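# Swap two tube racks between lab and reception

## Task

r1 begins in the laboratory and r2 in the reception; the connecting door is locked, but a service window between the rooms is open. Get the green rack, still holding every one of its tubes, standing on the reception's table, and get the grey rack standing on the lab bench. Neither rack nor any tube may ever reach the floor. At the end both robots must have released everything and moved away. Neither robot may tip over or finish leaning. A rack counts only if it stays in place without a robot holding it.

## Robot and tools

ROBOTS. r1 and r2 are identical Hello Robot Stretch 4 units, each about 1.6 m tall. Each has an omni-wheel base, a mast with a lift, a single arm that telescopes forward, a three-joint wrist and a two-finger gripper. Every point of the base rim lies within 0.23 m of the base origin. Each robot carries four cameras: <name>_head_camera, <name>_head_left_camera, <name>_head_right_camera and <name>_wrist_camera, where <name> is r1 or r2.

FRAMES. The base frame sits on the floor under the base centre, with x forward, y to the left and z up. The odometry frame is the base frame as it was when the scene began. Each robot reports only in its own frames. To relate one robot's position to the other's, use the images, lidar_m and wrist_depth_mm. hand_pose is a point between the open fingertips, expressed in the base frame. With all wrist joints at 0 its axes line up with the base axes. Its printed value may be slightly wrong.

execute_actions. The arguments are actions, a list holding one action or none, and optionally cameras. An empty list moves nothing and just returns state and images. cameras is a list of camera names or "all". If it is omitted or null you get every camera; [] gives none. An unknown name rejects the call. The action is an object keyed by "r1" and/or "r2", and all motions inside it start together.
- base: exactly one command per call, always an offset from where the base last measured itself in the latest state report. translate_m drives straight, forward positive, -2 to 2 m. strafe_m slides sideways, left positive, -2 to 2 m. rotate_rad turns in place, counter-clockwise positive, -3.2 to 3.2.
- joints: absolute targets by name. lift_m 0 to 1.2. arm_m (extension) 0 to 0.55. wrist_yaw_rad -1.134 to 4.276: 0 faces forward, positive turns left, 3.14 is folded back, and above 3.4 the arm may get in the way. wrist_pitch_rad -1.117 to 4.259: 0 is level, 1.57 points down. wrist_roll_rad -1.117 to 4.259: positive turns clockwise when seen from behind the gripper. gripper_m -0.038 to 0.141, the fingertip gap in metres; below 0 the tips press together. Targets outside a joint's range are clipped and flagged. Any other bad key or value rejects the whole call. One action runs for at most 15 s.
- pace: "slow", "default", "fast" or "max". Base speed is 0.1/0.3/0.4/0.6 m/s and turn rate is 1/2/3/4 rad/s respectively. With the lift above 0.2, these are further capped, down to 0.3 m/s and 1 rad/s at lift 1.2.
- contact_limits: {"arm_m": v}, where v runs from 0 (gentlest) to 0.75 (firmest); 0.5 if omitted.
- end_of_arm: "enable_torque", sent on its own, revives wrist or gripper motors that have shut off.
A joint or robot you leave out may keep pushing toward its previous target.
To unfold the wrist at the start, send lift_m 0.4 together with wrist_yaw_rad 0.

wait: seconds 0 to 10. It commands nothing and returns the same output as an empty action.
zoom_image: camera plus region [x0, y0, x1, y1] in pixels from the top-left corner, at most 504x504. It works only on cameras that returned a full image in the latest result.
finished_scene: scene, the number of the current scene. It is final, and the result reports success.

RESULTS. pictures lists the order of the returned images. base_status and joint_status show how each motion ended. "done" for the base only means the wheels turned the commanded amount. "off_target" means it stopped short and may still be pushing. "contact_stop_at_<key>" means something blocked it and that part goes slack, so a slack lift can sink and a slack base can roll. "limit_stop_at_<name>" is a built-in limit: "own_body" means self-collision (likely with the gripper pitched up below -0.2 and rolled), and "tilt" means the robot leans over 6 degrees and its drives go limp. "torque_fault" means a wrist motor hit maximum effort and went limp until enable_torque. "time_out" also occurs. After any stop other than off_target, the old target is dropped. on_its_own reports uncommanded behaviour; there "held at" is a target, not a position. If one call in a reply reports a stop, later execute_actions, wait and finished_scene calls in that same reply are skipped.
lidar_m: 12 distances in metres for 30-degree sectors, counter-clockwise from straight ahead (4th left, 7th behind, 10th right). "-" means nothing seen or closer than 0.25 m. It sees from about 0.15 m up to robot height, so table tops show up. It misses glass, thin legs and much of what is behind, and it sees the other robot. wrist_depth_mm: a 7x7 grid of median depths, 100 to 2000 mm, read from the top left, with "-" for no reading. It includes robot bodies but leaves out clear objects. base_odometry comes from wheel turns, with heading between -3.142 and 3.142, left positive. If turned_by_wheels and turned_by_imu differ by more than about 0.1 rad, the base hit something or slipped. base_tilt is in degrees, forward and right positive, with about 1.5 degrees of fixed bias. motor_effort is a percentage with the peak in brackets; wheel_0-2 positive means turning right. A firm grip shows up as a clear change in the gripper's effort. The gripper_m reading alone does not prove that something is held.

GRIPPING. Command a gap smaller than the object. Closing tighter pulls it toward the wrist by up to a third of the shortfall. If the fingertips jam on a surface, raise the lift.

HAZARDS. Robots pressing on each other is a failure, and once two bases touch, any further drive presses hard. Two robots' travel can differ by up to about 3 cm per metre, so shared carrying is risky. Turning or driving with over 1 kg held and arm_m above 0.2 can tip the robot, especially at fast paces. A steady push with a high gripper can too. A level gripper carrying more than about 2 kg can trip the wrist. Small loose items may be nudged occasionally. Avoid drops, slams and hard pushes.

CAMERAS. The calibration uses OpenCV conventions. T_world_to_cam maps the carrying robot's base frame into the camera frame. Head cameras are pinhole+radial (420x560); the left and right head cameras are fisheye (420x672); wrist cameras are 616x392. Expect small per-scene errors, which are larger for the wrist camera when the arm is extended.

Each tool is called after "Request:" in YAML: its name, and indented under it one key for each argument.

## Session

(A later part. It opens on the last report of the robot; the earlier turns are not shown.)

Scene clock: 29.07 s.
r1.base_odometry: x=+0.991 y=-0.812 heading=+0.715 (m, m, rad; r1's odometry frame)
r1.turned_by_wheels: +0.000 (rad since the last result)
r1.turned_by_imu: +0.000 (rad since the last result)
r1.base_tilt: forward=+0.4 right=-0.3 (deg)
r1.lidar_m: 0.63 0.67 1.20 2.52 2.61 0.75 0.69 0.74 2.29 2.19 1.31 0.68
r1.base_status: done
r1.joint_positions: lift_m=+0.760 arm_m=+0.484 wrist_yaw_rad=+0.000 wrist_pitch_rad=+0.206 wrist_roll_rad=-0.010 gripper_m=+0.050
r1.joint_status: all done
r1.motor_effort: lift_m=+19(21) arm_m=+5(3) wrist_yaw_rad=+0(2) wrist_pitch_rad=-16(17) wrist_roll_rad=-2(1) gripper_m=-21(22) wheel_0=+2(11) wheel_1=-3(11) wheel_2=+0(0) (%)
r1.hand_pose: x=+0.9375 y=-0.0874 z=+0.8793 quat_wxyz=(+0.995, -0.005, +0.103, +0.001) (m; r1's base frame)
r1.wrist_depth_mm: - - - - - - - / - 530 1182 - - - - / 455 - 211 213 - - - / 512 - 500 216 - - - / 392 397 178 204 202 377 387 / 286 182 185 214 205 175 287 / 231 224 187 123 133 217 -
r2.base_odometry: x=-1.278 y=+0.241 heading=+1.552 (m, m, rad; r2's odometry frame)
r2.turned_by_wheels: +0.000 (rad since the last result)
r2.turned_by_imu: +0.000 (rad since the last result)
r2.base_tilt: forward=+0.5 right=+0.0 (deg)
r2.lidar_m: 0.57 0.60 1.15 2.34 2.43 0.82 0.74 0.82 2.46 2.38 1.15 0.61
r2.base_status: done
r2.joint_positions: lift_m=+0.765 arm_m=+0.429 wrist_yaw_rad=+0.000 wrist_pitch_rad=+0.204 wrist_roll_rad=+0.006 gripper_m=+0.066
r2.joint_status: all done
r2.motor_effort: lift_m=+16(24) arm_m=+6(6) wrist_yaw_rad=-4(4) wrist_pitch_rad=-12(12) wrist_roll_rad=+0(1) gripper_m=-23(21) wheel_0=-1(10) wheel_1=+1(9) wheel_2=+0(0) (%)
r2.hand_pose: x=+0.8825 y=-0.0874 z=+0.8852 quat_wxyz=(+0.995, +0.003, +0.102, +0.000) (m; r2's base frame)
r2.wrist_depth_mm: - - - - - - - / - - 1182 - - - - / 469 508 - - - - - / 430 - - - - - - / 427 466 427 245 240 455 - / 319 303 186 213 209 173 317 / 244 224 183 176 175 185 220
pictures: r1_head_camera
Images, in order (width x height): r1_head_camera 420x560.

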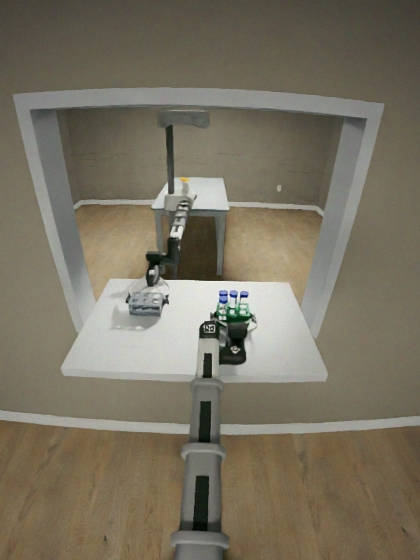

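Request:
execute_actions:
  actions:
    - {"r1":{"joints":{"lift_m":0.741}},"r2":{"joints":{"lift_m":0.745}}}
  cameras: []

Request:
execute_actions:
  actions:
    - {"r1":{"joints":{"gripper_m":0.141}},"r2":{"joints":{"gripper_m":0.141}}}
  cameras: []

Request:
execute_actions:
  actions:
    - {"r1":{"joints":{"arm_m":0.365},"pace":"fast"},"r2":{"joints":{"arm_m":0.31},"pace":"fast"}}
  cameras: ["r1_head_camera","r1_wrist_camera","r2_wrist_camera"]

Request:
zoom_image:
  camera: "r1_head_camera"
  region: [90, 260, 290, 380]

Scene clock: 30.10 s.
r1.base_odometry: x=+0.991 y=-0.812 heading=+0.715 (m, m, rad; r1's odometry frame)
r1.turned_by_wheels: +0.000 (rad since the last result)
r1.turned_by_imu: +0.000 (rad since the last result)
r1.base_tilt: forward=+0.5 right=-0.2 (deg)
r1.lidar_m: 0.65 0.67 1.21 2.52 2.61 0.76 0.70 0.73 2.31 2.20 1.27 0.67
r1.base_status: not commanded
r1.joint_positions: lift_m=+0.741 arm_m=+0.484 wrist_yaw_rad=+0.000 wrist_pitch_rad=+0.206 wrist_roll_rad=-0.010 gripper_m=+0.050
r1.joint_status: all done
r1.motor_effort: lift_m=+19(19) arm_m=+5(5) wrist_yaw_rad=+0(0) wrist_pitch_rad=-16(15) wrist_roll_rad=-1(1) gripper_m=-22(19) wheel_0=+2(2) wheel_1=-3(4) wheel_2=+0(0) (%)
r1.hand_pose: x=+0.9375 y=-0.0874 z=+0.8603 quat_wxyz=(+0.995, -0.005, +0.103, +0.001) (m; r1's base frame)
r1.wrist_depth_mm: - - - - - - - / - 530 1205 - - - - / 455 - 211 213 - - - / 459 549 442 216 512 508 - / 345 347 178 205 202 329 329 / 250 182 185 213 204 175 254 / 203 196 187 123 133 193 -
r2.base_odometry: x=-1.278 y=+0.241 heading=+1.552 (m, m, rad; r2's odometry frame)
r2.turned_by_wheels: +0.000 (rad since the last result)
r2.turned_by_imu: +0.000 (rad since the last result)
r2.base_tilt: forward=+0.5 right=+0.1 (deg)
r2.lidar_m: 0.58 0.60 1.15 2.32 2.45 0.83 0.76 0.81 2.48 2.40 1.19 0.63
r2.base_status: not commanded
r2.joint_positions: lift_m=+0.745 arm_m=+0.429 wrist_yaw_rad=+0.000 wrist_pitch_rad=+0.204 wrist_roll_rad=+0.006 gripper_m=+0.066
r2.joint_status: all done
r2.motor_effort: lift_m=+16(17) arm_m=+6(5) wrist_yaw_rad=-1(3) wrist_pitch_rad=-12(11) wrist_roll_rad=-2(1) gripper_m=-23(24) wheel_0=-1(1) wheel_1=+1(1) wheel_2=+0(0) (%)
r2.hand_pose: x=+0.8825 y=-0.0874 z=+0.8652 quat_wxyz=(+0.995, +0.003, +0.102, +0.000) (m; r2's base frame)
r2.wrist_depth_mm: - - - - - - - / - - 1205 - - - - / 466 508 - - - - - / 424 - - - - - - / 370 407 375 245 241 399 - / 281 264 186 213 209 174 276 / 213 195 183 176 174 185 192
pictures: none
No camera images: the call's "cameras" was empty. Leave "cameras" out to get every camera's image.

Scene clock: 32.03 s.
r1.base_odometry: x=+0.991 y=-0.812 heading=+0.715 (m, m, rad; r1's odometry frame)
r1.turned_by_wheels: +0.000 (rad since the last result)
r1.turned_by_imu: +0.001 (rad since the last result)
r1.base_tilt: forward=+0.4 right=-0.3 (deg)
r1.lidar_m: 0.65 0.69 1.23 2.51 2.60 0.74 0.71 0.73 2.30 2.20 1.26 0.69
r1.base_status: not commanded
r1.joint_positions: lift_m=+0.741 arm_m=+0.484 wrist_yaw_rad=+0.000 wrist_pitch_rad=+0.202 wrist_roll_rad=-0.010 gripper_m=+0.141
r1.joint_status: all done
r1.motor_effort: lift_m=+19(20) arm_m=+4(5) wrist_yaw_rad=+0(1) wrist_pitch_rad=-6(16) wrist_roll_rad=-1(1) gripper_m=-1(17) wheel_0=+2(2) wheel_1=-3(4) wheel_2=+0(0) (%)
r1.hand_pose: x=+0.9377 y=-0.0874 z=+0.8614 quat_wxyz=(+0.995, -0.005, +0.101, +0.001) (m; r1's base frame)
r1.wrist_depth_mm: - - - - - - - / - 521 1138 - - - - / 455 525 1229 234 - - - / 459 - 500 240 539 525 - / 353 353 206 225 222 340 338 / 256 245 204 204 203 199 247 / 207 202 206 144 203 198 -
r2.base_odometry: x=-1.278 y=+0.241 heading=+1.552 (m, m, rad; r2's odometry frame)
r2.turned_by_wheels: +0.000 (rad since the last result)
r2.turned_by_imu: +0.001 (rad since the last result)
r2.base_tilt: forward=+0.5 right=+0.1 (deg)
r2.lidar_m: 0.58 0.60 1.17 2.32 2.45 0.84 0.77 0.81 2.47 2.35 1.18 0.62
r2.base_status: not commanded
r2.joint_positions: lift_m=+0.745 arm_m=+0.429 wrist_yaw_rad=+0.000 wrist_pitch_rad=+0.203 wrist_roll_rad=+0.006 gripper_m=+0.141
r2.joint_status: all done
r2.motor_effort: lift_m=+16(16) arm_m=+5(5) wrist_yaw_rad=-2(2) wrist_pitch_rad=-8(12) wrist_roll_rad=+0(1) gripper_m=+0(21) wheel_0=-1(1) wheel_1=+1(1) wheel_2=+0(0) (%)
r2.hand_pose: x=+0.8826 y=-0.0874 z=+0.8655 quat_wxyz=(+0.995, +0.003, +0.101, +0.000) (m; r2's base frame)
r2.wrist_depth_mm: - - - - - - - / - - 1182 - - - - / 469 508 - - - - - / 424 - - - - - - / 394 410 375 255 251 407 - / 281 266 200 235 208 190 278 / 213 206 208 144 197 196 213
pictures: none
No camera images: the call's "cameras" was empty. Leave "cameras" out to get every camera's image.

Scene clock: 33.20 s.
r1.base_odometry: x=+0.991 y=-0.812 heading=+0.715 (m, m, rad; r1's odometry frame)
r1.turned_by_wheels: +0.000 (rad since the last result)
r1.turned_by_imu: +0.000 (rad since the last result)
r1.base_tilt: forward=+0.4 right=-0.2 (deg)
r1.lidar_m: 0.65 0.68 1.22 2.52 2.60 0.73 0.71 0.75 2.26 2.20 1.30 0.69
r1.base_status: not commanded
r1.joint_positions: lift_m=+0.741 arm_m=+0.366 wrist_yaw_rad=+0.000 wrist_pitch_rad=+0.202 wrist_roll_rad=-0.010 gripper_m=+0.141
r1.joint_status: all done
r1.motor_effort: lift_m=+19(19) arm_m=-4(5) wrist_yaw_rad=+0(1) wrist_pitch_rad=-6(4) wrist_roll_rad=-1(1) gripper_m=+0(2) wheel_0=+2(2) wheel_1=-3(3) wheel_2=+0(0) (%)
r1.hand_pose: x=+0.8193 y=-0.0875 z=+0.8613 quat_wxyz=(+0.995, -0.005, +0.101, +0.000) (m; r1's base frame)
r1.wrist_depth_mm: - - - - - - - / - - 1255 - - - - / - 723 - 347 - - - / 459 559 559 349 445 530 - / 347 355 355 322 324 342 336 / 255 246 234 260 232 224 248 / 207 202 208 145 205 198 -
r2.base_odometry: x=-1.278 y=+0.241 heading=+1.552 (m, m, rad; r2's odometry frame)
r2.turned_by_wheels: +0.000 (rad since the last result)
r2.turned_by_imu: +0.000 (rad since the last result)
r2.base_tilt: forward=+0.6 right=-0.1 (deg)
r2.lidar_m: 0.58 0.60 1.15 2.34 2.40 0.83 0.75 0.82 2.48 2.37 1.18 0.62
r2.base_status: not commanded
r2.joint_positions: lift_m=+0.745 arm_m=+0.311 wrist_yaw_rad=+0.000 wrist_pitch_rad=+0.202 wrist_roll_rad=+0.006 gripper_m=+0.141
r2.joint_status: all done
r2.motor_effort: lift_m=+16(16) arm_m=-5(6) wrist_yaw_rad=-1(3) wrist_pitch_rad=-8(9) wrist_roll_rad=+0(1) gripper_m=+0(0) wheel_0=-1(1) wheel_1=+0(1) wheel_2=+0(1) (%)
r2.hand_pose: x=+0.7644 y=-0.0875 z=+0.8656 quat_wxyz=(+0.995, +0.003, +0.101, +0.000) (m; r2's base frame)
r2.wrist_depth_mm: - - - - - - - / - - - - - - - / - - 1366 - - - - / 525 634 - - - - 389 / 362 415 410 351 375 407 370 / 282 266 213 283 283 198 281 / 215 206 216 144 215 204 213
pictures: r1_head_camera, r1_wrist_camera, r2_wrist_camera
camera_calibration (this result's frames):
r1_wrist_camera: T_world_to_cam=[[0.0512754, -0.99864, -0.00941872, -0.105927], [-0.254433, -0.00394287, -0.967082, 1.0885], [0.96573, 0.051984, -0.25429, -0.336984], [0, 0, 0, 1]] pos_world=[0.607819, -0.0839737, 0.965985]
r2_wrist_camera: T_world_to_cam=[[0.0380019, -0.999274, -0.00265892, -0.104306], [-0.171483, -0.0039, -0.985179, 1.04569], [0.984454, 0.0378947, -0.171507, -0.379574], [0, 0, 0, 1]] pos_world=[0.556956, -0.0857684, 0.964817]
Images, in order (width x height): r1_head_camera 420x560, r1_wrist_camera 616x392, r2_wrist_camera 616x392.

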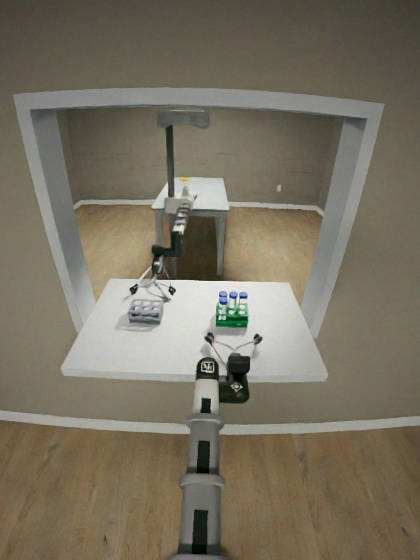

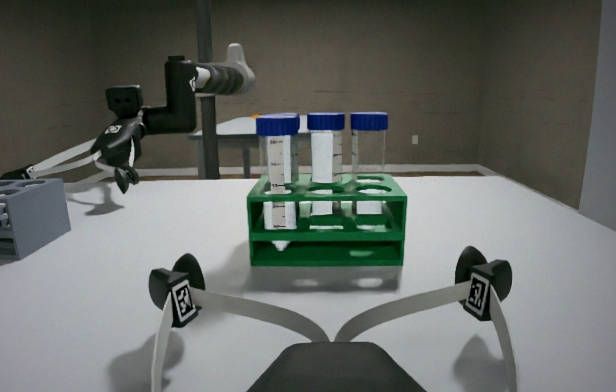

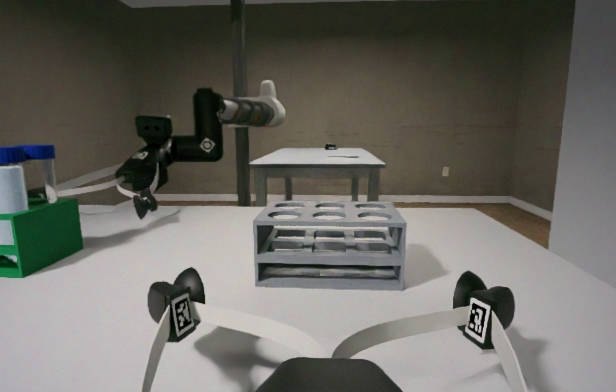

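Region (90, 260, 290, 380) of r1_head_camera's 420x560 image, scaled by 2.520, with more detail than that image has; it fills the top 302 rows of this view, and the rest is white.

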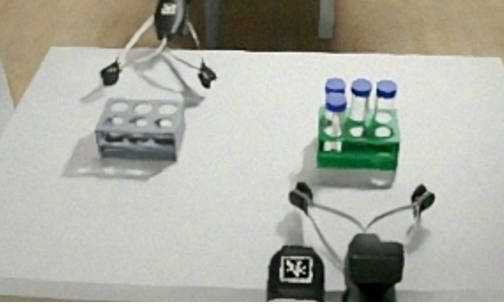

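Request:
execute_actions:
  actions:
    - {"r1":{"base":{"strafe_m":0.353},"pace":"fast"},"r2":{"base":{"strafe_m":0.352},"pace":"fast"}}
  cameras: ["r1_wrist_camera","r2_wrist_camera"]

Scene clock: 35.43 s.
r1.base_odometry: x=+0.760 y=-0.545 heading=+0.715 (m, m, rad; r1's odometry frame)
r1.turned_by_wheels: +0.000 (rad since the last result)
r1.turned_by_imu: +0.000 (rad since the last result)
r1.base_tilt: forward=+0.3 right=-0.3 (deg)
r1.lidar_m: 0.62 0.89 1.19 2.16 2.24 2.97 0.71 0.74 2.68 2.58 0.96 0.66
r1.base_status: done
r1.joint_positions: lift_m=+0.741 arm_m=+0.366 wrist_yaw_rad=+0.000 wrist_pitch_rad=+0.202 wrist_roll_rad=-0.010 gripper_m=+0.141
r1.joint_status: not commanded
r1.motor_effort: lift_m=+20(20) arm_m=-4(4) wrist_yaw_rad=+0(1) wrist_pitch_rad=-5(4) wrist_roll_rad=-1(1) gripper_m=+3(2) wheel_0=+0(14) wheel_1=+2(14) wheel_2=+1(0) (%)
r1.hand_pose: x=+0.8193 y=-0.0875 z=+0.8613 quat_wxyz=(+0.995, -0.005, +0.101, +0.000) (m; r1's base frame)
r1.wrist_depth_mm: 332 - - - - - - / 329 - - - - 1078 - / 329 - - - - - - / 330 554 554 353 387 530 525 / 310 355 357 320 320 342 336 / 256 245 235 259 233 224 248 / 208 202 208 144 205 198 -
r2.base_odometry: x=-1.630 y=+0.248 heading=+1.552 (m, m, rad; r2's odometry frame)
r2.turned_by_wheels: +0.000 (rad since the last result)
r2.turned_by_imu: +0.000 (rad since the last result)
r2.base_tilt: forward=+0.5 right=+0.1 (deg)
r2.lidar_m: 0.57 0.59 1.13 1.97 2.05 2.81 0.77 0.82 2.86 2.72 0.86 0.62
r2.base_status: done
r2.joint_positions: lift_m=+0.745 arm_m=+0.311 wrist_yaw_rad=+0.000 wrist_pitch_rad=+0.202 wrist_roll_rad=+0.006 gripper_m=+0.141
r2.joint_status: not commanded
r2.motor_effort: lift_m=+16(16) arm_m=-5(5) wrist_yaw_rad=-1(1) wrist_pitch_rad=-9(8) wrist_roll_rad=-1(1) gripper_m=+0(1) wheel_0=+1(12) wheel_1=+0(11) wheel_2=+0(1) (%)
r2.hand_pose: x=+0.7644 y=-0.0874 z=+0.8656 quat_wxyz=(+0.995, +0.003, +0.101, +0.000) (m; r2's base frame)
r2.wrist_depth_mm: - - - - - - - / - - - - - - - / 407 - - - - - 676 / 404 - - 324 1308 - 574 / 379 410 410 336 345 407 404 / 283 267 213 282 282 198 279 / 215 206 216 144 215 204 213
pictures: r1_wrist_camera, r2_wrist_camera
camera_calibration (this result's frames):
r1_wrist_camera: T_world_to_cam=[[0.0513117, -0.998638, -0.00941821, -0.105947], [-0.254424, -0.00395211, -0.967085, 1.08848], [0.965731, 0.052019, -0.25428, -0.336996], [0, 0, 0, 1]] pos_world=[0.607819, -0.0839711, 0.965961]
r2_wrist_camera: T_world_to_cam=[[0.0381521, -0.999268, -0.0026589, -0.104378], [-0.171482, -0.00392579, -0.985179, 1.04568], [0.984448, 0.0380426, -0.171507, -0.379571], [0, 0, 0, 1]] pos_world=[0.556966, -0.0857571, 0.964809]
Images, in order (width x height): r1_wrist_camera 616x392, r2_wrist_camera 616x392.

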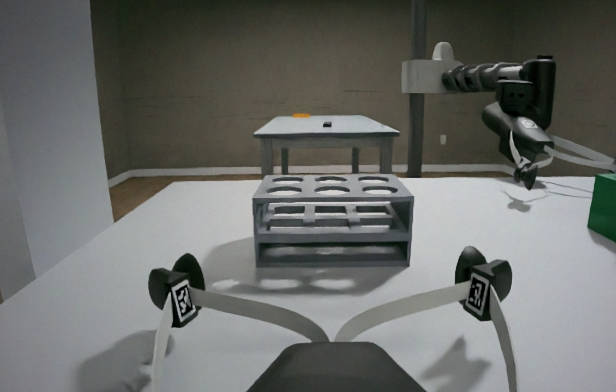

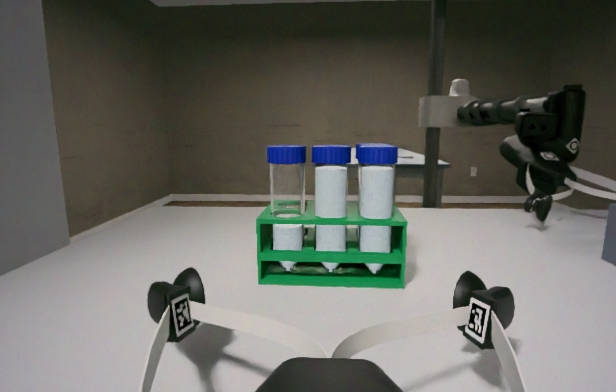

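Request:
execute_actions:
  actions:
    - {"r1":{"base":{"strafe_m":-0.005},"joints":{"arm_m":0.48}},"r2":{"joints":{"arm_m":0.431}}}
  cameras: ["r1_wrist_camera","r2_wrist_camera"]

Request:
execute_actions:
  actions:
    - {"r1":{"joints":{"gripper_m":0.06}},"r2":{"joints":{"gripper_m":0.06}}}
  cameras: []

Request:
execute_actions:
  actions:
    - {"r1":{"joints":{"lift_m":0.765}},"r2":{"joints":{"lift_m":0.77}}}
  cameras: ["r1_wrist_camera","r2_wrist_camera"]

Scene clock: 37.00 s.
r1.base_odometry: x=+0.763 y=-0.549 heading=+0.715 (m, m, rad; r1's odometry frame)
r1.turned_by_wheels: +0.000 (rad since the last result)
r1.turned_by_imu: +0.000 (rad since the last result)
r1.base_tilt: forward=+0.5 right=-0.2 (deg)
r1.lidar_m: 0.63 0.89 1.20 2.16 2.25 3.02 0.72 0.74 2.65 2.57 0.95 0.68
r1.base_status: done
r1.joint_positions: lift_m=+0.741 arm_m=+0.479 wrist_yaw_rad=+0.000 wrist_pitch_rad=+0.202 wrist_roll_rad=-0.010 gripper_m=+0.141
r1.joint_status: all done
r1.motor_effort: lift_m=+20(20) arm_m=+5(6) wrist_yaw_rad=+0(2) wrist_pitch_rad=-4(4) wrist_roll_rad=-1(1) gripper_m=+0(1) wheel_0=-3(9) wheel_1=+2(8) wheel_2=+0(1) (%)
r1.hand_pose: x=+0.9327 y=-0.0874 z=+0.8614 quat_wxyz=(+0.995, -0.005, +0.101, +0.001) (m; r1's base frame)
r1.wrist_depth_mm: - - - - - - - / - - - - - 1078 654 / - - - - - - - / - - - - 1205 525 525 / 329 355 236 235 232 342 336 / 255 246 206 205 219 202 247 / 208 201 208 144 205 198 -
r2.base_odometry: x=-1.630 y=+0.248 heading=+1.552 (m, m, rad; r2's odometry frame)
r2.turned_by_wheels: +0.000 (rad since the last result)
r2.turned_by_imu: +0.000 (rad since the last result)
r2.base_tilt: forward=+0.6 right=+0.1 (deg)
r2.lidar_m: 0.57 0.60 1.14 1.97 2.06 2.84 0.77 0.83 2.85 2.72 0.85 0.62
r2.base_status: not commanded
r2.joint_positions: lift_m=+0.745 arm_m=+0.430 wrist_yaw_rad=+0.000 wrist_pitch_rad=+0.202 wrist_roll_rad=+0.006 gripper_m=+0.141
r2.joint_status: all done
r2.motor_effort: lift_m=+16(16) arm_m=+5(6) wrist_yaw_rad=-4(2) wrist_pitch_rad=-6(7) wrist_roll_rad=-2(1) gripper_m=+0(1) wheel_0=+1(1) wheel_1=+0(0) wheel_2=+0(0) (%)
r2.hand_pose: x=+0.8836 y=-0.0874 z=+0.8656 quat_wxyz=(+0.995, +0.003, +0.101, +0.000) (m; r2's base frame)
r2.wrist_depth_mm: - - - - - - - / - - - - - - - / - - - - - - - / - - - 199 196 - - / - 410 377 204 201 404 399 / 282 265 204 208 204 191 279 / 213 206 208 144 199 197 212
pictures: r1_wrist_camera, r2_wrist_camera
camera_calibration (this result's frames):
r1_wrist_camera: T_world_to_cam=[[0.0515123, -0.998628, -0.00941345, -0.111902], [-0.254334, -0.00400298, -0.967108, 1.1173], [0.965744, 0.0522121, -0.254191, -0.446619], [0, 0, 0, 1]] pos_world=[0.72125, -0.0839569, 0.965968]
r2_wrist_camera: T_world_to_cam=[[0.0382505, -0.999265, -0.0026551, -0.108987], [-0.171383, -0.0039426, -0.985197, 1.06607], [0.984462, 0.0381393, -0.171408, -0.496979], [0, 0, 0, 1]] pos_world=[0.676133, -0.0857497, 0.964817]
Images, in order (width x height): r1_wrist_camera 616x392, r2_wrist_camera 616x392.

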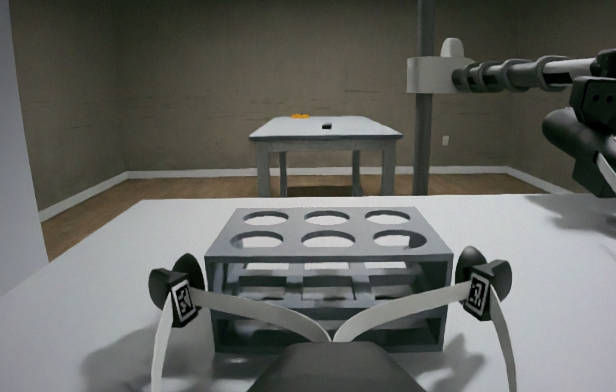

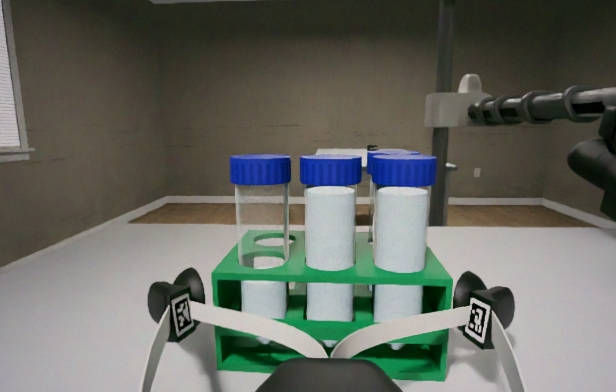

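Scene clock: 38.83 s.
r1.base_odometry: x=+0.763 y=-0.549 heading=+0.715 (m, m, rad; r1's odometry frame)
r1.turned_by_wheels: +0.000 (rad since the last result)
r1.turned_by_imu: +0.000 (rad since the last result)
r1.base_tilt: forward=+0.5 right=-0.3 (deg)
r1.lidar_m: 0.63 0.88 1.20 2.17 2.25 3.00 0.72 0.75 2.67 2.55 0.96 0.68
r1.base_status: not commanded
r1.joint_positions: lift_m=+0.741 arm_m=+0.479 wrist_yaw_rad=+0.000 wrist_pitch_rad=+0.203 wrist_roll_rad=-0.010 gripper_m=+0.060
r1.joint_status: all done
r1.motor_effort: lift_m=+20(20) arm_m=+5(5) wrist_yaw_rad=+1(0) wrist_pitch_rad=-8(8) wrist_roll_rad=-1(1) gripper_m=-21(19) wheel_0=-3(3) wheel_1=+3(3) wheel_2=+0(0) (%)
r1.hand_pose: x=+0.9326 y=-0.0874 z=+0.8610 quat_wxyz=(+0.995, -0.005, +0.102, +0.001) (m; r1's base frame)
r1.wrist_depth_mm: - - - - - - - / - - - - - 1098 654 / - - - - - - - / - - - - 535 521 517 / 325 351 223 220 216 336 334 / 254 183 190 207 203 178 257 / 206 200 192 126 166 195 -
r2.base_odometry: x=-1.630 y=+0.248 heading=+1.552 (m, m, rad; r2's odometry frame)
r2.turned_by_wheels: +0.000 (rad since the last result)
r2.turned_by_imu: +0.000 (rad since the last result)
r2.base_tilt: forward=+0.5 right=+0.0 (deg)
r2.lidar_m: 0.57 0.61 1.16 1.98 2.07 2.79 0.76 0.80 2.85 2.73 0.88 0.62
r2.base_status: not commanded
r2.joint_positions: lift_m=+0.745 arm_m=+0.430 wrist_yaw_rad=+0.000 wrist_pitch_rad=+0.205 wrist_roll_rad=+0.006 gripper_m=+0.061
r2.joint_status: all done
r2.motor_effort: lift_m=+16(16) arm_m=+6(6) wrist_yaw_rad=-2(1) wrist_pitch_rad=-15(16) wrist_roll_rad=-1(1) gripper_m=-24(24) wheel_0=+1(0) wheel_1=+0(0) wheel_2=+0(0) (%)
r2.hand_pose: x=+0.8834 y=-0.0874 z=+0.8647 quat_wxyz=(+0.995, +0.003, +0.103, +0.000) (m; r2's base frame)
r2.wrist_depth_mm: - - - - - - - / - - - - - 1160 - / - - - - - - - / - - - 181 181 - - / - 399 368 184 184 394 392 / 276 260 187 189 185 174 272 / 209 193 185 178 176 191 190
pictures: none
No camera images: the call's "cameras" was empty. Leave "cameras" out to get every camera's image.

Scene clock: 39.70 s.
r1.base_odometry: x=+0.763 y=-0.549 heading=+0.715 (m, m, rad; r1's odometry frame)
r1.turned_by_wheels: +0.000 (rad since the last result)
r1.turned_by_imu: +0.000 (rad since the last result)
r1.base_tilt: forward=+0.4 right=-0.2 (deg)
r1.lidar_m: 0.64 0.90 1.19 2.17 2.25 3.02 0.71 0.73 2.65 2.57 0.94 0.67
r1.base_status: not commanded
r1.joint_positions: lift_m=+0.765 arm_m=+0.479 wrist_yaw_rad=+0.000 wrist_pitch_rad=+0.204 wrist_roll_rad=-0.010 gripper_m=+0.060
r1.joint_status: all done
r1.motor_effort: lift_m=+24(25) arm_m=+5(5) wrist_yaw_rad=+0(0) wrist_pitch_rad=-9(9) wrist_roll_rad=+0(1) gripper_m=-19(19) wheel_0=-3(3) wheel_1=+3(2) wheel_2=+0(0) (%)
r1.hand_pose: x=+0.9326 y=-0.0874 z=+0.8846 quat_wxyz=(+0.995, -0.005, +0.102, +0.001) (m; r1's base frame)
r1.wrist_depth_mm: - - - - - - - / - - - - - 1098 661 / - - - - - - - / - - - - - - - / - 413 224 220 216 392 392 / 296 183 190 207 203 178 301 / 240 234 203 126 166 228 -
r2.base_odometry: x=-1.630 y=+0.248 heading=+1.552 (m, m, rad; r2's odometry frame)
r2.turned_by_wheels: +0.000 (rad since the last result)
r2.turned_by_imu: +0.000 (rad since the last result)
r2.base_tilt: forward=+0.6 right=+0.0 (deg)
r2.lidar_m: 0.59 0.59 1.14 1.99 2.08 2.80 0.78 0.81 2.84 2.73 0.85 0.60
r2.base_status: not commanded
r2.joint_positions: lift_m=+0.769 arm_m=+0.430 wrist_yaw_rad=+0.000 wrist_pitch_rad=+0.206 wrist_roll_rad=+0.006 gripper_m=+0.061
r2.joint_status: all done
r2.motor_effort: lift_m=+27(28) arm_m=+5(5) wrist_yaw_rad=-3(2) wrist_pitch_rad=-17(18) wrist_roll_rad=-1(0) gripper_m=-23(25) wheel_0=+1(1) wheel_1=+0(0) wheel_2=+0(0) (%)
r2.hand_pose: x=+0.8834 y=-0.0874 z=+0.8887 quat_wxyz=(+0.995, +0.003, +0.103, +0.000) (m; r2's base frame)
r2.wrist_depth_mm: - - - - - - - / - - - - - 1160 - / - - - - - - - / - - - 182 180 - - / - 469 430 184 184 466 462 / 324 306 187 189 184 174 319 / 247 226 185 178 176 225 224
pictures: r1_wrist_camera, r2_wrist_camera
camera_calibration (this result's frames):
r1_wrist_camera: T_world_to_cam=[[0.051499, -0.998628, -0.00948613, -0.111602], [-0.255704, -0.00400333, -0.966747, 1.14075], [0.965382, 0.0522122, -0.25556, -0.439077], [0, 0, 0, 1]] pos_world=[0.721319, -0.0839569, 0.989548]
r2_wrist_camera: T_world_to_cam=[[0.0380722, -0.999271, -0.00279073, -0.108688], [-0.174895, -0.00391378, -0.984579, 1.09137], [0.983851, 0.0379732, -0.174916, -0.489156], [0, 0, 0, 1]] pos_world=[0.676269, -0.0857624, 0.988674]
Images, in order (width x height): r1_wrist_camera 616x392, r2_wrist_camera 616x392.

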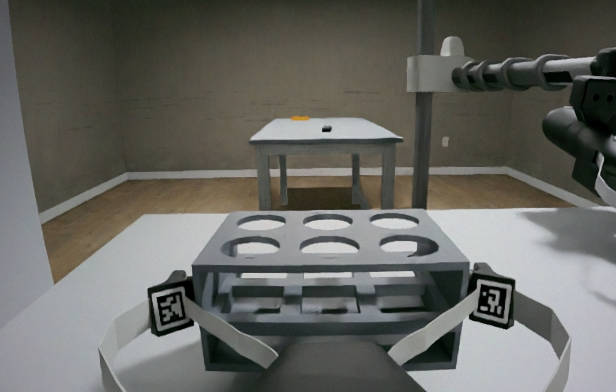

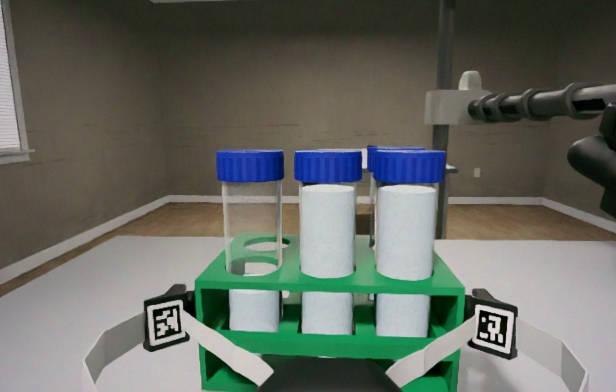

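Request:
execute_actions:
  actions:
    - {"r1":{"base":{"translate_m":-0.2},"joints":{"arm_m":0.37,"lift_m":0.79},"pace":"fast"},"r2":{"base":{"translate_m":-0.22},"joints":{"arm_m":0.37,"lift_m":0.79},"pace":"fast"}}
  cameras: []

Request:
execute_actions:
  actions:
    - {"r1":{"base":{"rotate_rad":-2.49},"pace":"slow"},"r2":{"base":{"rotate_rad":-2.5},"pace":"slow"}}
  cameras: ["r1_head_camera","r2_head_camera","r2_wrist_camera"]

Scene clock: 41.83 s.
r1.base_odometry: x=+0.612 y=-0.680 heading=+0.715 (m, m, rad; r1's odometry frame)
r1.turned_by_wheels: +0.000 (rad since the last result)
r1.turned_by_imu: +0.001 (rad since the last result)
r1.base_tilt: forward=+0.4 right=-0.2 (deg)
r1.lidar_m: 0.82 1.10 1.45 2.15 2.21 0.56 0.51 0.54 0.74 2.55 1.58 0.88
r1.base_status: done
r1.joint_positions: lift_m=+0.790 arm_m=+0.371 wrist_yaw_rad=+0.000 wrist_pitch_rad=+0.204 wrist_roll_rad=-0.010 gripper_m=+0.060
r1.joint_status: all done
r1.motor_effort: lift_m=+23(24) arm_m=-4(7) wrist_yaw_rad=+1(1) wrist_pitch_rad=-9(9) wrist_roll_rad=-2(1) gripper_m=-22(20) wheel_0=-2(9) wheel_1=-2(10) wheel_2=-2(13) (%)
r1.hand_pose: x=+0.8241 y=-0.0875 z=+0.9096 quat_wxyz=(+0.995, -0.005, +0.102, +0.000) (m; r1's base frame)
r1.wrist_depth_mm: 442 480 - - - - - / 455 484 - - - - - / 477 484 - - - 976 - / 496 496 732 723 723 707 699 / 517 504 223 220 216 455 449 / 530 183 190 207 203 178 347 / 291 294 204 126 166 289 -
r2.base_odometry: x=-1.635 y=+0.028 heading=+1.551 (m, m, rad; r2's odometry frame)
r2.turned_by_wheels: +0.000 (rad since the last result)
r2.turned_by_imu: +0.000 (rad since the last result)
r2.base_tilt: forward=+0.5 right=+0.1 (deg)
r2.lidar_m: 0.77 0.81 1.48 1.97 2.07 2.79 0.56 0.59 0.86 2.72 1.49 0.84
r2.base_status: done
r2.joint_positions: lift_m=+0.790 arm_m=+0.371 wrist_yaw_rad=+0.000 wrist_pitch_rad=+0.206 wrist_roll_rad=+0.006 gripper_m=+0.061
r2.joint_status: all done
r2.motor_effort: lift_m=+26(28) arm_m=-5(5) wrist_yaw_rad=-3(3) wrist_pitch_rad=-19(17) wrist_roll_rad=-1(0) gripper_m=-24(24) wheel_0=+0(6) wheel_1=-3(8) wheel_2=-3(13) (%)
r2.hand_pose: x=+0.8242 y=-0.0874 z=+0.9088 quat_wxyz=(+0.995, +0.003, +0.103, +0.000) (m; r2's base frame)
r2.wrist_depth_mm: 413 - - - - - - / 427 - - - - - - / 439 - - - 1661 1008 - / 459 580 - 182 179 820 - / 466 512 484 185 183 525 521 / 366 345 187 189 185 174 362 / 279 256 185 178 176 254 252
pictures: none
No camera images: the call's "cameras" was empty. Leave "cameras" out to get every camera's image.

Scene clock: 45.63 s.
r1.base_odometry: x=+0.612 y=-0.680 heading=-1.774 (m, m, rad; r1's odometry frame)
r1.turned_by_wheels: -2.489 (rad since the last result)
r1.turned_by_imu: -2.549 (rad since the last result)
r1.base_tilt: forward=+0.4 right=-0.4 (deg)
r1.lidar_m: 0.55 2.56 2.52 1.15 0.85 0.83 1.14 1.66 2.19 2.35 0.54 0.52
r1.base_status: done
r1.joint_positions: lift_m=+0.790 arm_m=+0.371 wrist_yaw_rad=+0.000 wrist_pitch_rad=+0.204 wrist_roll_rad=-0.010 gripper_m=+0.060
r1.joint_status: not commanded
r1.motor_effort: lift_m=+23(23) arm_m=-4(4) wrist_yaw_rad=+0(2) wrist_pitch_rad=-10(10) wrist_roll_rad=-1(1) gripper_m=-22(23) wheel_0=+5(7) wheel_1=+4(10) wheel_2=+3(9) (%)
r1.hand_pose: x=+0.8241 y=-0.0874 z=+0.9096 quat_wxyz=(+0.995, -0.005, +0.102, +0.000) (m; r1's base frame)
r1.wrist_depth_mm: 1921 - - - - - - / 1983 - - - - - - / - - - - - - - / - - - - - 946 946 / - - 223 220 215 603 597 / 1863 183 190 207 203 178 462 / 1537 1499 203 126 165 351 -
r2.base_odometry: x=-1.635 y=+0.028 heading=-0.948 (m, m, rad; r2's odometry frame)
r2.turned_by_wheels: -2.499 (rad since the last result)
r2.turned_by_imu: -2.482 (rad since the last result)
r2.base_tilt: forward=+0.4 right=-0.1 (deg)
r2.lidar_m: 0.62 2.72 2.70 1.03 0.81 0.78 1.10 1.72 1.99 2.20 3.29 0.54
r2.base_status: done
r2.joint_positions: lift_m=+0.790 arm_m=+0.371 wrist_yaw_rad=+0.000 wrist_pitch_rad=+0.206 wrist_roll_rad=+0.006 gripper_m=+0.061
r2.joint_status: not commanded
r2.motor_effort: lift_m=+26(26) arm_m=-5(5) wrist_yaw_rad=-2(4) wrist_pitch_rad=-18(17) wrist_roll_rad=-1(1) gripper_m=-23(23) wheel_0=+2(6) wheel_1=+4(10) wheel_2=+3(8) (%)
r2.hand_pose: x=+0.8242 y=-0.0875 z=+0.9088 quat_wxyz=(+0.995, +0.003, +0.103, +0.000) (m; r2's base frame)
r2.wrist_depth_mm: 1983 - - - - - - / - - - - - - - / - - - - - - - / - - - 198 181 1229 1229 / - - - 184 183 691 691 / - 1808 187 188 184 174 484 / 373 342 185 178 175 320 336
pictures: r1_head_camera, r2_head_camera, r2_wrist_camera
camera_calibration (this result's frames):
r2_wrist_camera: T_world_to_cam=[[0.0380075, -0.999274, -0.00278516, -0.106348], [-0.174922, -0.003909, -0.984574, 1.10077], [0.983848, 0.0379084, -0.174944, -0.427362], [0, 0, 0, 1]] pos_world=[0.617052, -0.085767, 1.00873]
Images, in order (width x height): r1_head_camera 420x560, r2_head_camera 420x560, r2_wrist_camera 616x392.

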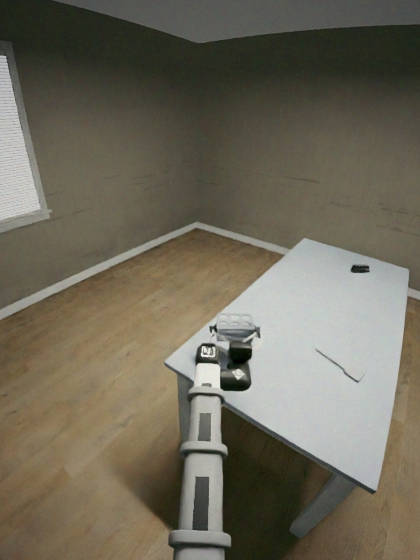

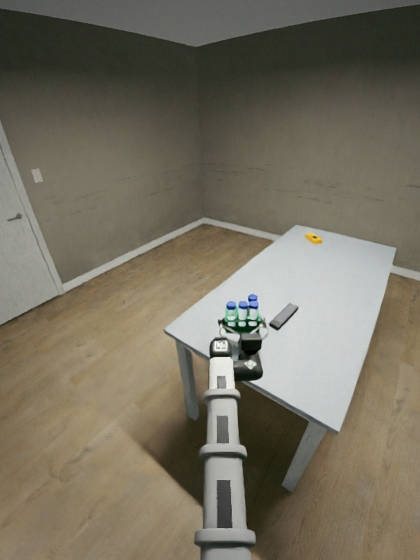

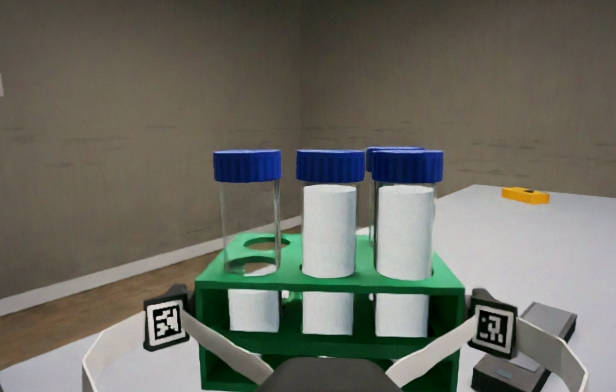

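Request:
execute_actions:
  actions:
    - {"r1":{"base":{"rotate_rad":-0.12},"joints":{"lift_m":0.70}},"r2":{"joints":{"arm_m":0.45,"lift_m":0.705}}}
  cameras: ["r1_head_camera","r2_head_camera"]

Scene clock: 47.10 s.
r1.base_odometry: x=+0.612 y=-0.680 heading=-1.893 (m, m, rad; r1's odometry frame)
r1.turned_by_wheels: -0.119 (rad since the last result)
r1.turned_by_imu: -0.122 (rad since the last result)
r1.base_tilt: forward=+0.3 right=-0.3 (deg)
r1.lidar_m: 0.55 0.74 2.51 1.59 0.87 0.83 1.10 1.45 2.17 2.26 0.54 0.52
r1.base_status: done
r1.joint_positions: lift_m=+0.700 arm_m=+0.371 wrist_yaw_rad=+0.000 wrist_pitch_rad=+0.204 wrist_roll_rad=-0.010 gripper_m=+0.060
r1.joint_status: all done
r1.motor_effort: lift_m=+19(20) arm_m=-4(4) wrist_yaw_rad=+0(4) wrist_pitch_rad=-9(9) wrist_roll_rad=-1(1) gripper_m=-20(21) wheel_0=+3(10) wheel_1=+4(10) wheel_2=+1(9) (%)
r1.hand_pose: x=+0.8241 y=-0.0875 z=+0.8200 quat_wxyz=(+0.995, -0.005, +0.102, +0.000) (m; r1's base frame)
r1.wrist_depth_mm: - - - - - - - / - - - - - - - / - - - - - 1281 - / - - - 615 615 603 591 / - 436 223 220 216 384 384 / 291 183 190 207 203 178 294 / 236 229 203 126 165 224 -
r2.base_odometry: x=-1.635 y=+0.028 heading=-0.948 (m, m, rad; r2's odometry frame)
r2.turned_by_wheels: +0.000 (rad since the last result)
r2.turned_by_imu: +0.000 (rad since the last result)
r2.base_tilt: forward=+0.5 right=+0.1 (deg)
r2.lidar_m: 0.63 2.72 2.70 1.04 0.78 0.79 1.12 1.72 2.00 2.20 3.28 0.57
r2.base_status: not commanded
r2.joint_positions: lift_m=+0.705 arm_m=+0.449 wrist_yaw_rad=+0.000 wrist_pitch_rad=+0.206 wrist_roll_rad=+0.006 gripper_m=+0.061
r2.joint_status: all done
r2.motor_effort: lift_m=+17(25) arm_m=+5(6) wrist_yaw_rad=-3(2) wrist_pitch_rad=-18(18) wrist_roll_rad=-1(0) gripper_m=-27(23) wheel_0=+1(2) wheel_1=+4(4) wheel_2=+3(3) (%)
r2.hand_pose: x=+0.9024 y=-0.0874 z=+0.8245 quat_wxyz=(+0.995, +0.003, +0.103, +0.000) (m; r2's base frame)
r2.wrist_depth_mm: 1921 - - - - - - / 1921 - - - - - - / - - - - - - - / - - - 182 181 798 809 / - - 424 185 184 452 452 / 317 301 187 188 185 174 286 / 242 222 185 178 175 220 219
pictures: r1_head_camera, r2_head_camera
Images, in order (width x height): r1_head_camera 420x560, r2_head_camera 420x560.

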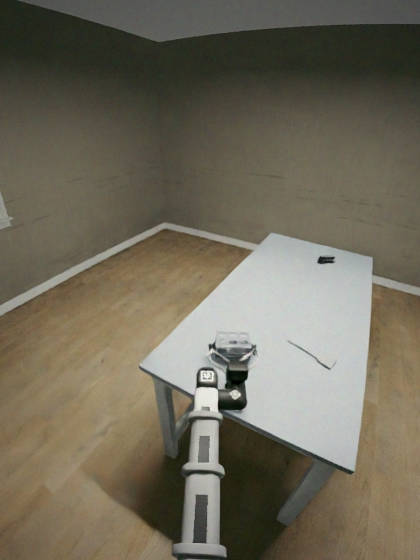

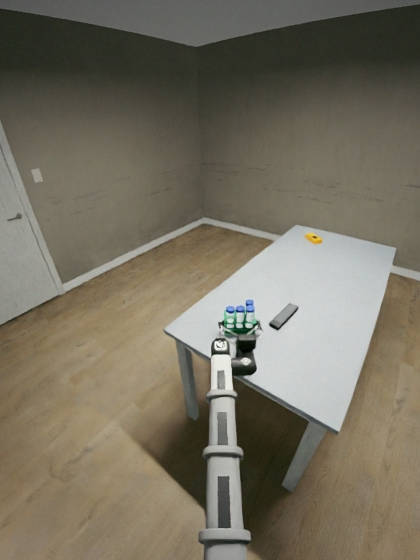

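Request:
execute_actions:
  actions:
    - {"r1":{"joints":{"lift_m":0.68}},"r2":{"joints":{"lift_m":0.684}}}
  cameras: []

Request:
execute_actions:
  actions:
    - {"r1":{"joints":{"gripper_m":0.141}},"r2":{"joints":{"gripper_m":0.141}}}
  cameras: []

Request:
execute_actions:
  actions:
    - {"r1":{"base":{"translate_m":-0.2},"joints":{"arm_m":0.0},"pace":"max"},"r2":{"base":{"translate_m":-0.15},"joints":{"arm_m":0.0},"pace":"max"}}
  cameras: ["r1_head_camera","r2_head_camera","r2_wrist_camera"]

Scene clock: 48.07 s.
r1.base_odometry: x=+0.612 y=-0.680 heading=-1.893 (m, m, rad; r1's odometry frame)
r1.turned_by_wheels: +0.000 (rad since the last result)
r1.turned_by_imu: +0.000 (rad since the last result)
r1.base_tilt: forward=+0.4 right=-0.2 (deg)
r1.lidar_m: 0.55 0.75 2.53 1.59 0.89 0.83 1.11 1.45 2.18 2.26 0.55 0.51
r1.base_status: not commanded
r1.joint_positions: lift_m=+0.680 arm_m=+0.371 wrist_yaw_rad=+0.000 wrist_pitch_rad=+0.204 wrist_roll_rad=-0.010 gripper_m=+0.060
r1.joint_status: all done
r1.motor_effort: lift_m=+18(19) arm_m=-4(4) wrist_yaw_rad=+1(1) wrist_pitch_rad=-9(9) wrist_roll_rad=-1(1) gripper_m=-20(22) wheel_0=+3(4) wheel_1=+4(4) wheel_2=+1(1) (%)
r1.hand_pose: x=+0.8241 y=-0.0875 z=+0.8000 quat_wxyz=(+0.995, -0.005, +0.102, +0.000) (m; r1's base frame)
r1.wrist_depth_mm: - - - - - - - / - - - - - - - / - - - - 1138 1138 991 / - - - 539 535 521 521 / - 353 223 220 216 336 334 / 255 183 190 207 202 178 257 / 207 200 194 126 166 196 -
r2.base_odometry: x=-1.635 y=+0.028 heading=-0.948 (m, m, rad; r2's odometry frame)
r2.turned_by_wheels: +0.000 (rad since the last result)
r2.turned_by_imu: +0.000 (rad since the last result)
r2.base_tilt: forward=+0.5 right=+0.1 (deg)
r2.lidar_m: 0.60 2.72 2.68 1.03 0.80 0.79 1.11 1.71 2.00 2.17 3.28 0.55
r2.base_status: not commanded
r2.joint_positions: lift_m=+0.684 arm_m=+0.449 wrist_yaw_rad=+0.000 wrist_pitch_rad=+0.206 wrist_roll_rad=+0.006 gripper_m=+0.061
r2.joint_status: all done
r2.motor_effort: lift_m=+17(16) arm_m=+5(5) wrist_yaw_rad=-2(4) wrist_pitch_rad=-17(19) wrist_roll_rad=+0(1) gripper_m=-24(24) wheel_0=+2(2) wheel_1=+4(4) wheel_2=+4(3) (%)
r2.hand_pose: x=+0.9024 y=-0.0874 z=+0.8035 quat_wxyz=(+0.995, +0.003, +0.103, +0.000) (m; r2's base frame)
r2.wrist_depth_mm: 1921 - - - - - - / 1921 - - - - - - / - - - - - - - / - - - 182 181 691 691 / - 399 364 185 183 394 389 / 276 259 187 188 185 174 235 / 210 192 185 178 176 191 190
pictures: none
No camera images: the call's "cameras" was empty. Leave "cameras" out to get every camera's image.

Scene clock: 49.90 s.
r1.base_odometry: x=+0.612 y=-0.680 heading=-1.893 (m, m, rad; r1's odometry frame)
r1.turned_by_wheels: +0.000 (rad since the last result)
r1.turned_by_imu: +0.000 (rad since the last result)
r1.base_tilt: forward=+0.4 right=-0.3 (deg)
r1.lidar_m: 0.55 0.73 2.50 1.59 0.89 0.82 1.10 1.46 2.19 2.26 0.55 0.51
r1.base_status: not commanded
r1.joint_positions: lift_m=+0.680 arm_m=+0.371 wrist_yaw_rad=+0.000 wrist_pitch_rad=+0.203 wrist_roll_rad=-0.010 gripper_m=+0.141
r1.joint_status: all done
r1.motor_effort: lift_m=+19(19) arm_m=-4(4) wrist_yaw_rad=+1(0) wrist_pitch_rad=-5(10) wrist_roll_rad=-1(1) gripper_m=-1(23) wheel_0=+3(3) wheel_1=+4(4) wheel_2=+1(1) (%)
r1.hand_pose: x=+0.8242 y=-0.0875 z=+0.8003 quat_wxyz=(+0.995, -0.005, +0.101, +0.000) (m; r1's base frame)
r1.wrist_depth_mm: - - - - - - - / - - - - - - - / - - - - - 1160 991 / - - - 544 539 530 525 / - 355 237 234 230 342 338 / 257 246 206 205 215 202 249 / 208 202 208 145 206 199 -
r2.base_odometry: x=-1.635 y=+0.028 heading=-0.948 (m, m, rad; r2's odometry frame)
r2.turned_by_wheels: +0.000 (rad since the last result)
r2.turned_by_imu: +0.000 (rad since the last result)
r2.base_tilt: forward=+0.7 right=+0.0 (deg)
r2.lidar_m: 0.62 2.74 2.69 1.04 0.82 0.78 1.12 1.73 2.00 2.20 3.29 0.55
r2.base_status: not commanded
r2.joint_positions: lift_m=+0.684 arm_m=+0.449 wrist_yaw_rad=+0.000 wrist_pitch_rad=+0.203 wrist_roll_rad=+0.006 gripper_m=+0.141
r2.joint_status: all done
r2.motor_effort: lift_m=+17(17) arm_m=+5(5) wrist_yaw_rad=-2(4) wrist_pitch_rad=-8(18) wrist_roll_rad=-1(2) gripper_m=-2(27) wheel_0=+1(2) wheel_1=+4(4) wheel_2=+3(3) (%)
r2.hand_pose: x=+0.9026 y=-0.0874 z=+0.8044 quat_wxyz=(+0.995, +0.003, +0.101, +0.000) (m; r2's base frame)
r2.wrist_depth_mm: 1921 - - - - - - / 1983 - - - - - - / - - - - - - - / - - - 198 196 732 723 / - - 375 204 200 404 402 / 282 266 204 208 203 191 236 / 213 205 208 144 199 204 211
pictures: none
No camera images: the call's "cameras" was empty. Leave "cameras" out to get every camera's image.

Scene clock: 51.80 s.
r1.base_odometry: x=+0.675 y=-0.491 heading=-1.894 (m, m, rad; r1's odometry frame)
r1.turned_by_wheels: -0.001 (rad since the last result)
r1.turned_by_imu: +0.000 (rad since the last result)
r1.base_tilt: forward=+0.4 right=-0.2 (deg)
r1.lidar_m: 0.73 2.75 2.63 1.01 0.70 0.66 0.90 1.22 2.08 2.16 2.89 0.69
r1.base_status: done
r1.joint_positions: lift_m=+0.680 arm_m=+0.001 wrist_yaw_rad=+0.000 wrist_pitch_rad=+0.202 wrist_roll_rad=-0.010 gripper_m=+0.141
r1.joint_status: all done
r1.motor_effort: lift_m=+19(19) arm_m=-4(5) wrist_yaw_rad=+1(2) wrist_pitch_rad=-5(5) wrist_roll_rad=-1(1) gripper_m=-1(1) wheel_0=-4(9) wheel_1=-4(10) wheel_2=-1(17) (%)
r1.hand_pose: x=+0.4542 y=-0.0875 z=+0.8004 quat_wxyz=(+0.995, -0.005, +0.101, +0.000) (m; r1's base frame)
r1.wrist_depth_mm: - - - - - - - / - - - - - - - / - - - 1229 1205 1182 - / - - 683 597 554 544 535 / - - - - 544 439 427 / 1708 1618 820 1537 1537 1499 449 / 1366 1336 1182 145 1336 1308 459
r2.base_odometry: x=-1.722 y=+0.150 heading=-0.948 (m, m, rad; r2's odometry frame)
r2.turned_by_wheels: +0.000 (rad since the last result)
r2.turned_by_imu: +0.000 (rad since the last result)
r2.base_tilt: forward=+0.5 right=+0.0 (deg)
r2.lidar_m: 0.73 2.83 2.39 0.89 0.70 0.67 0.99 1.52 1.90 2.07 3.15 0.68
r2.base_status: done
r2.joint_positions: lift_m=+0.684 arm_m=+0.001 wrist_yaw_rad=+0.000 wrist_pitch_rad=+0.202 wrist_roll_rad=+0.006 gripper_m=+0.141
r2.joint_status: all done
r2.motor_effort: lift_m=+18(17) arm_m=-5(6) wrist_yaw_rad=-1(3) wrist_pitch_rad=-8(8) wrist_roll_rad=-2(1) gripper_m=-1(0) wheel_0=-1(7) wheel_1=-1(11) wheel_2=-2(14) (%)
r2.hand_pose: x=+0.4549 y=-0.0875 z=+0.8045 quat_wxyz=(+0.995, +0.003, +0.101, +0.000) (m; r2's base frame)
r2.wrist_depth_mm: - - - - - - - / - - - - - - - / - - - - - - - / - - 917 759 750 750 750 / - - - 715 530 452 410 / 1863 1708 212 1808 1863 198 430 / 1397 1336 1336 144 1397 1255 1182
pictures: r1_head_camera, r2_head_camera, r2_wrist_camera
camera_calibration (this result's frames):
r2_wrist_camera: T_world_to_cam=[[0.0379126, -0.999278, -0.0026517, -0.0926985], [-0.171465, -0.00389111, -0.985182, 0.932437], [0.98446, 0.0378056, -0.171489, -0.085398], [0, 0, 0, 1]] pos_world=[0.247466, -0.0857748, 0.90373]
Images, in order (width x height): r1_head_camera 420x560, r2_head_camera 420x560, r2_wrist_camera 616x392.

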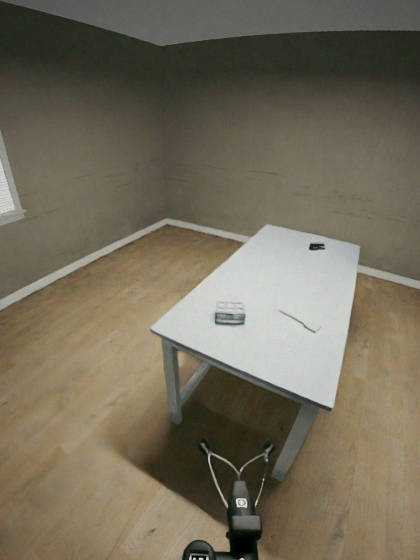

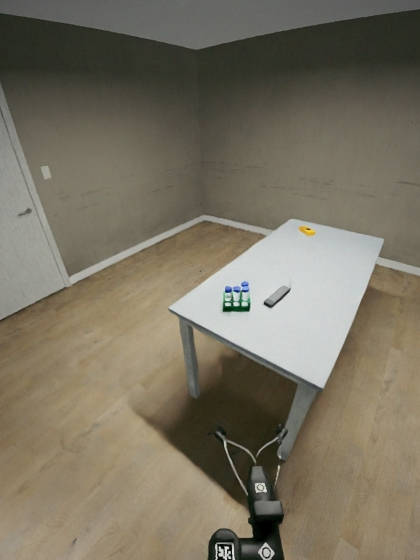

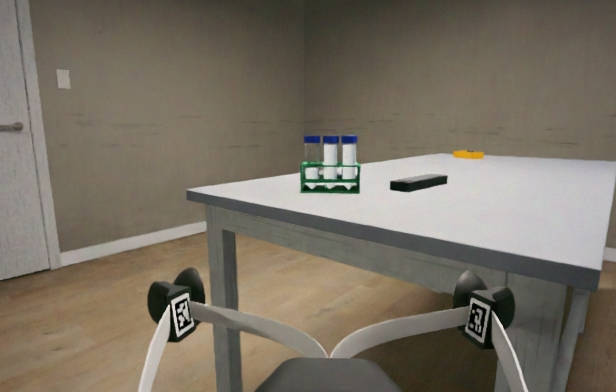

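Request:
finished_scene:
  scene: 2

The scene is finished: the task was done.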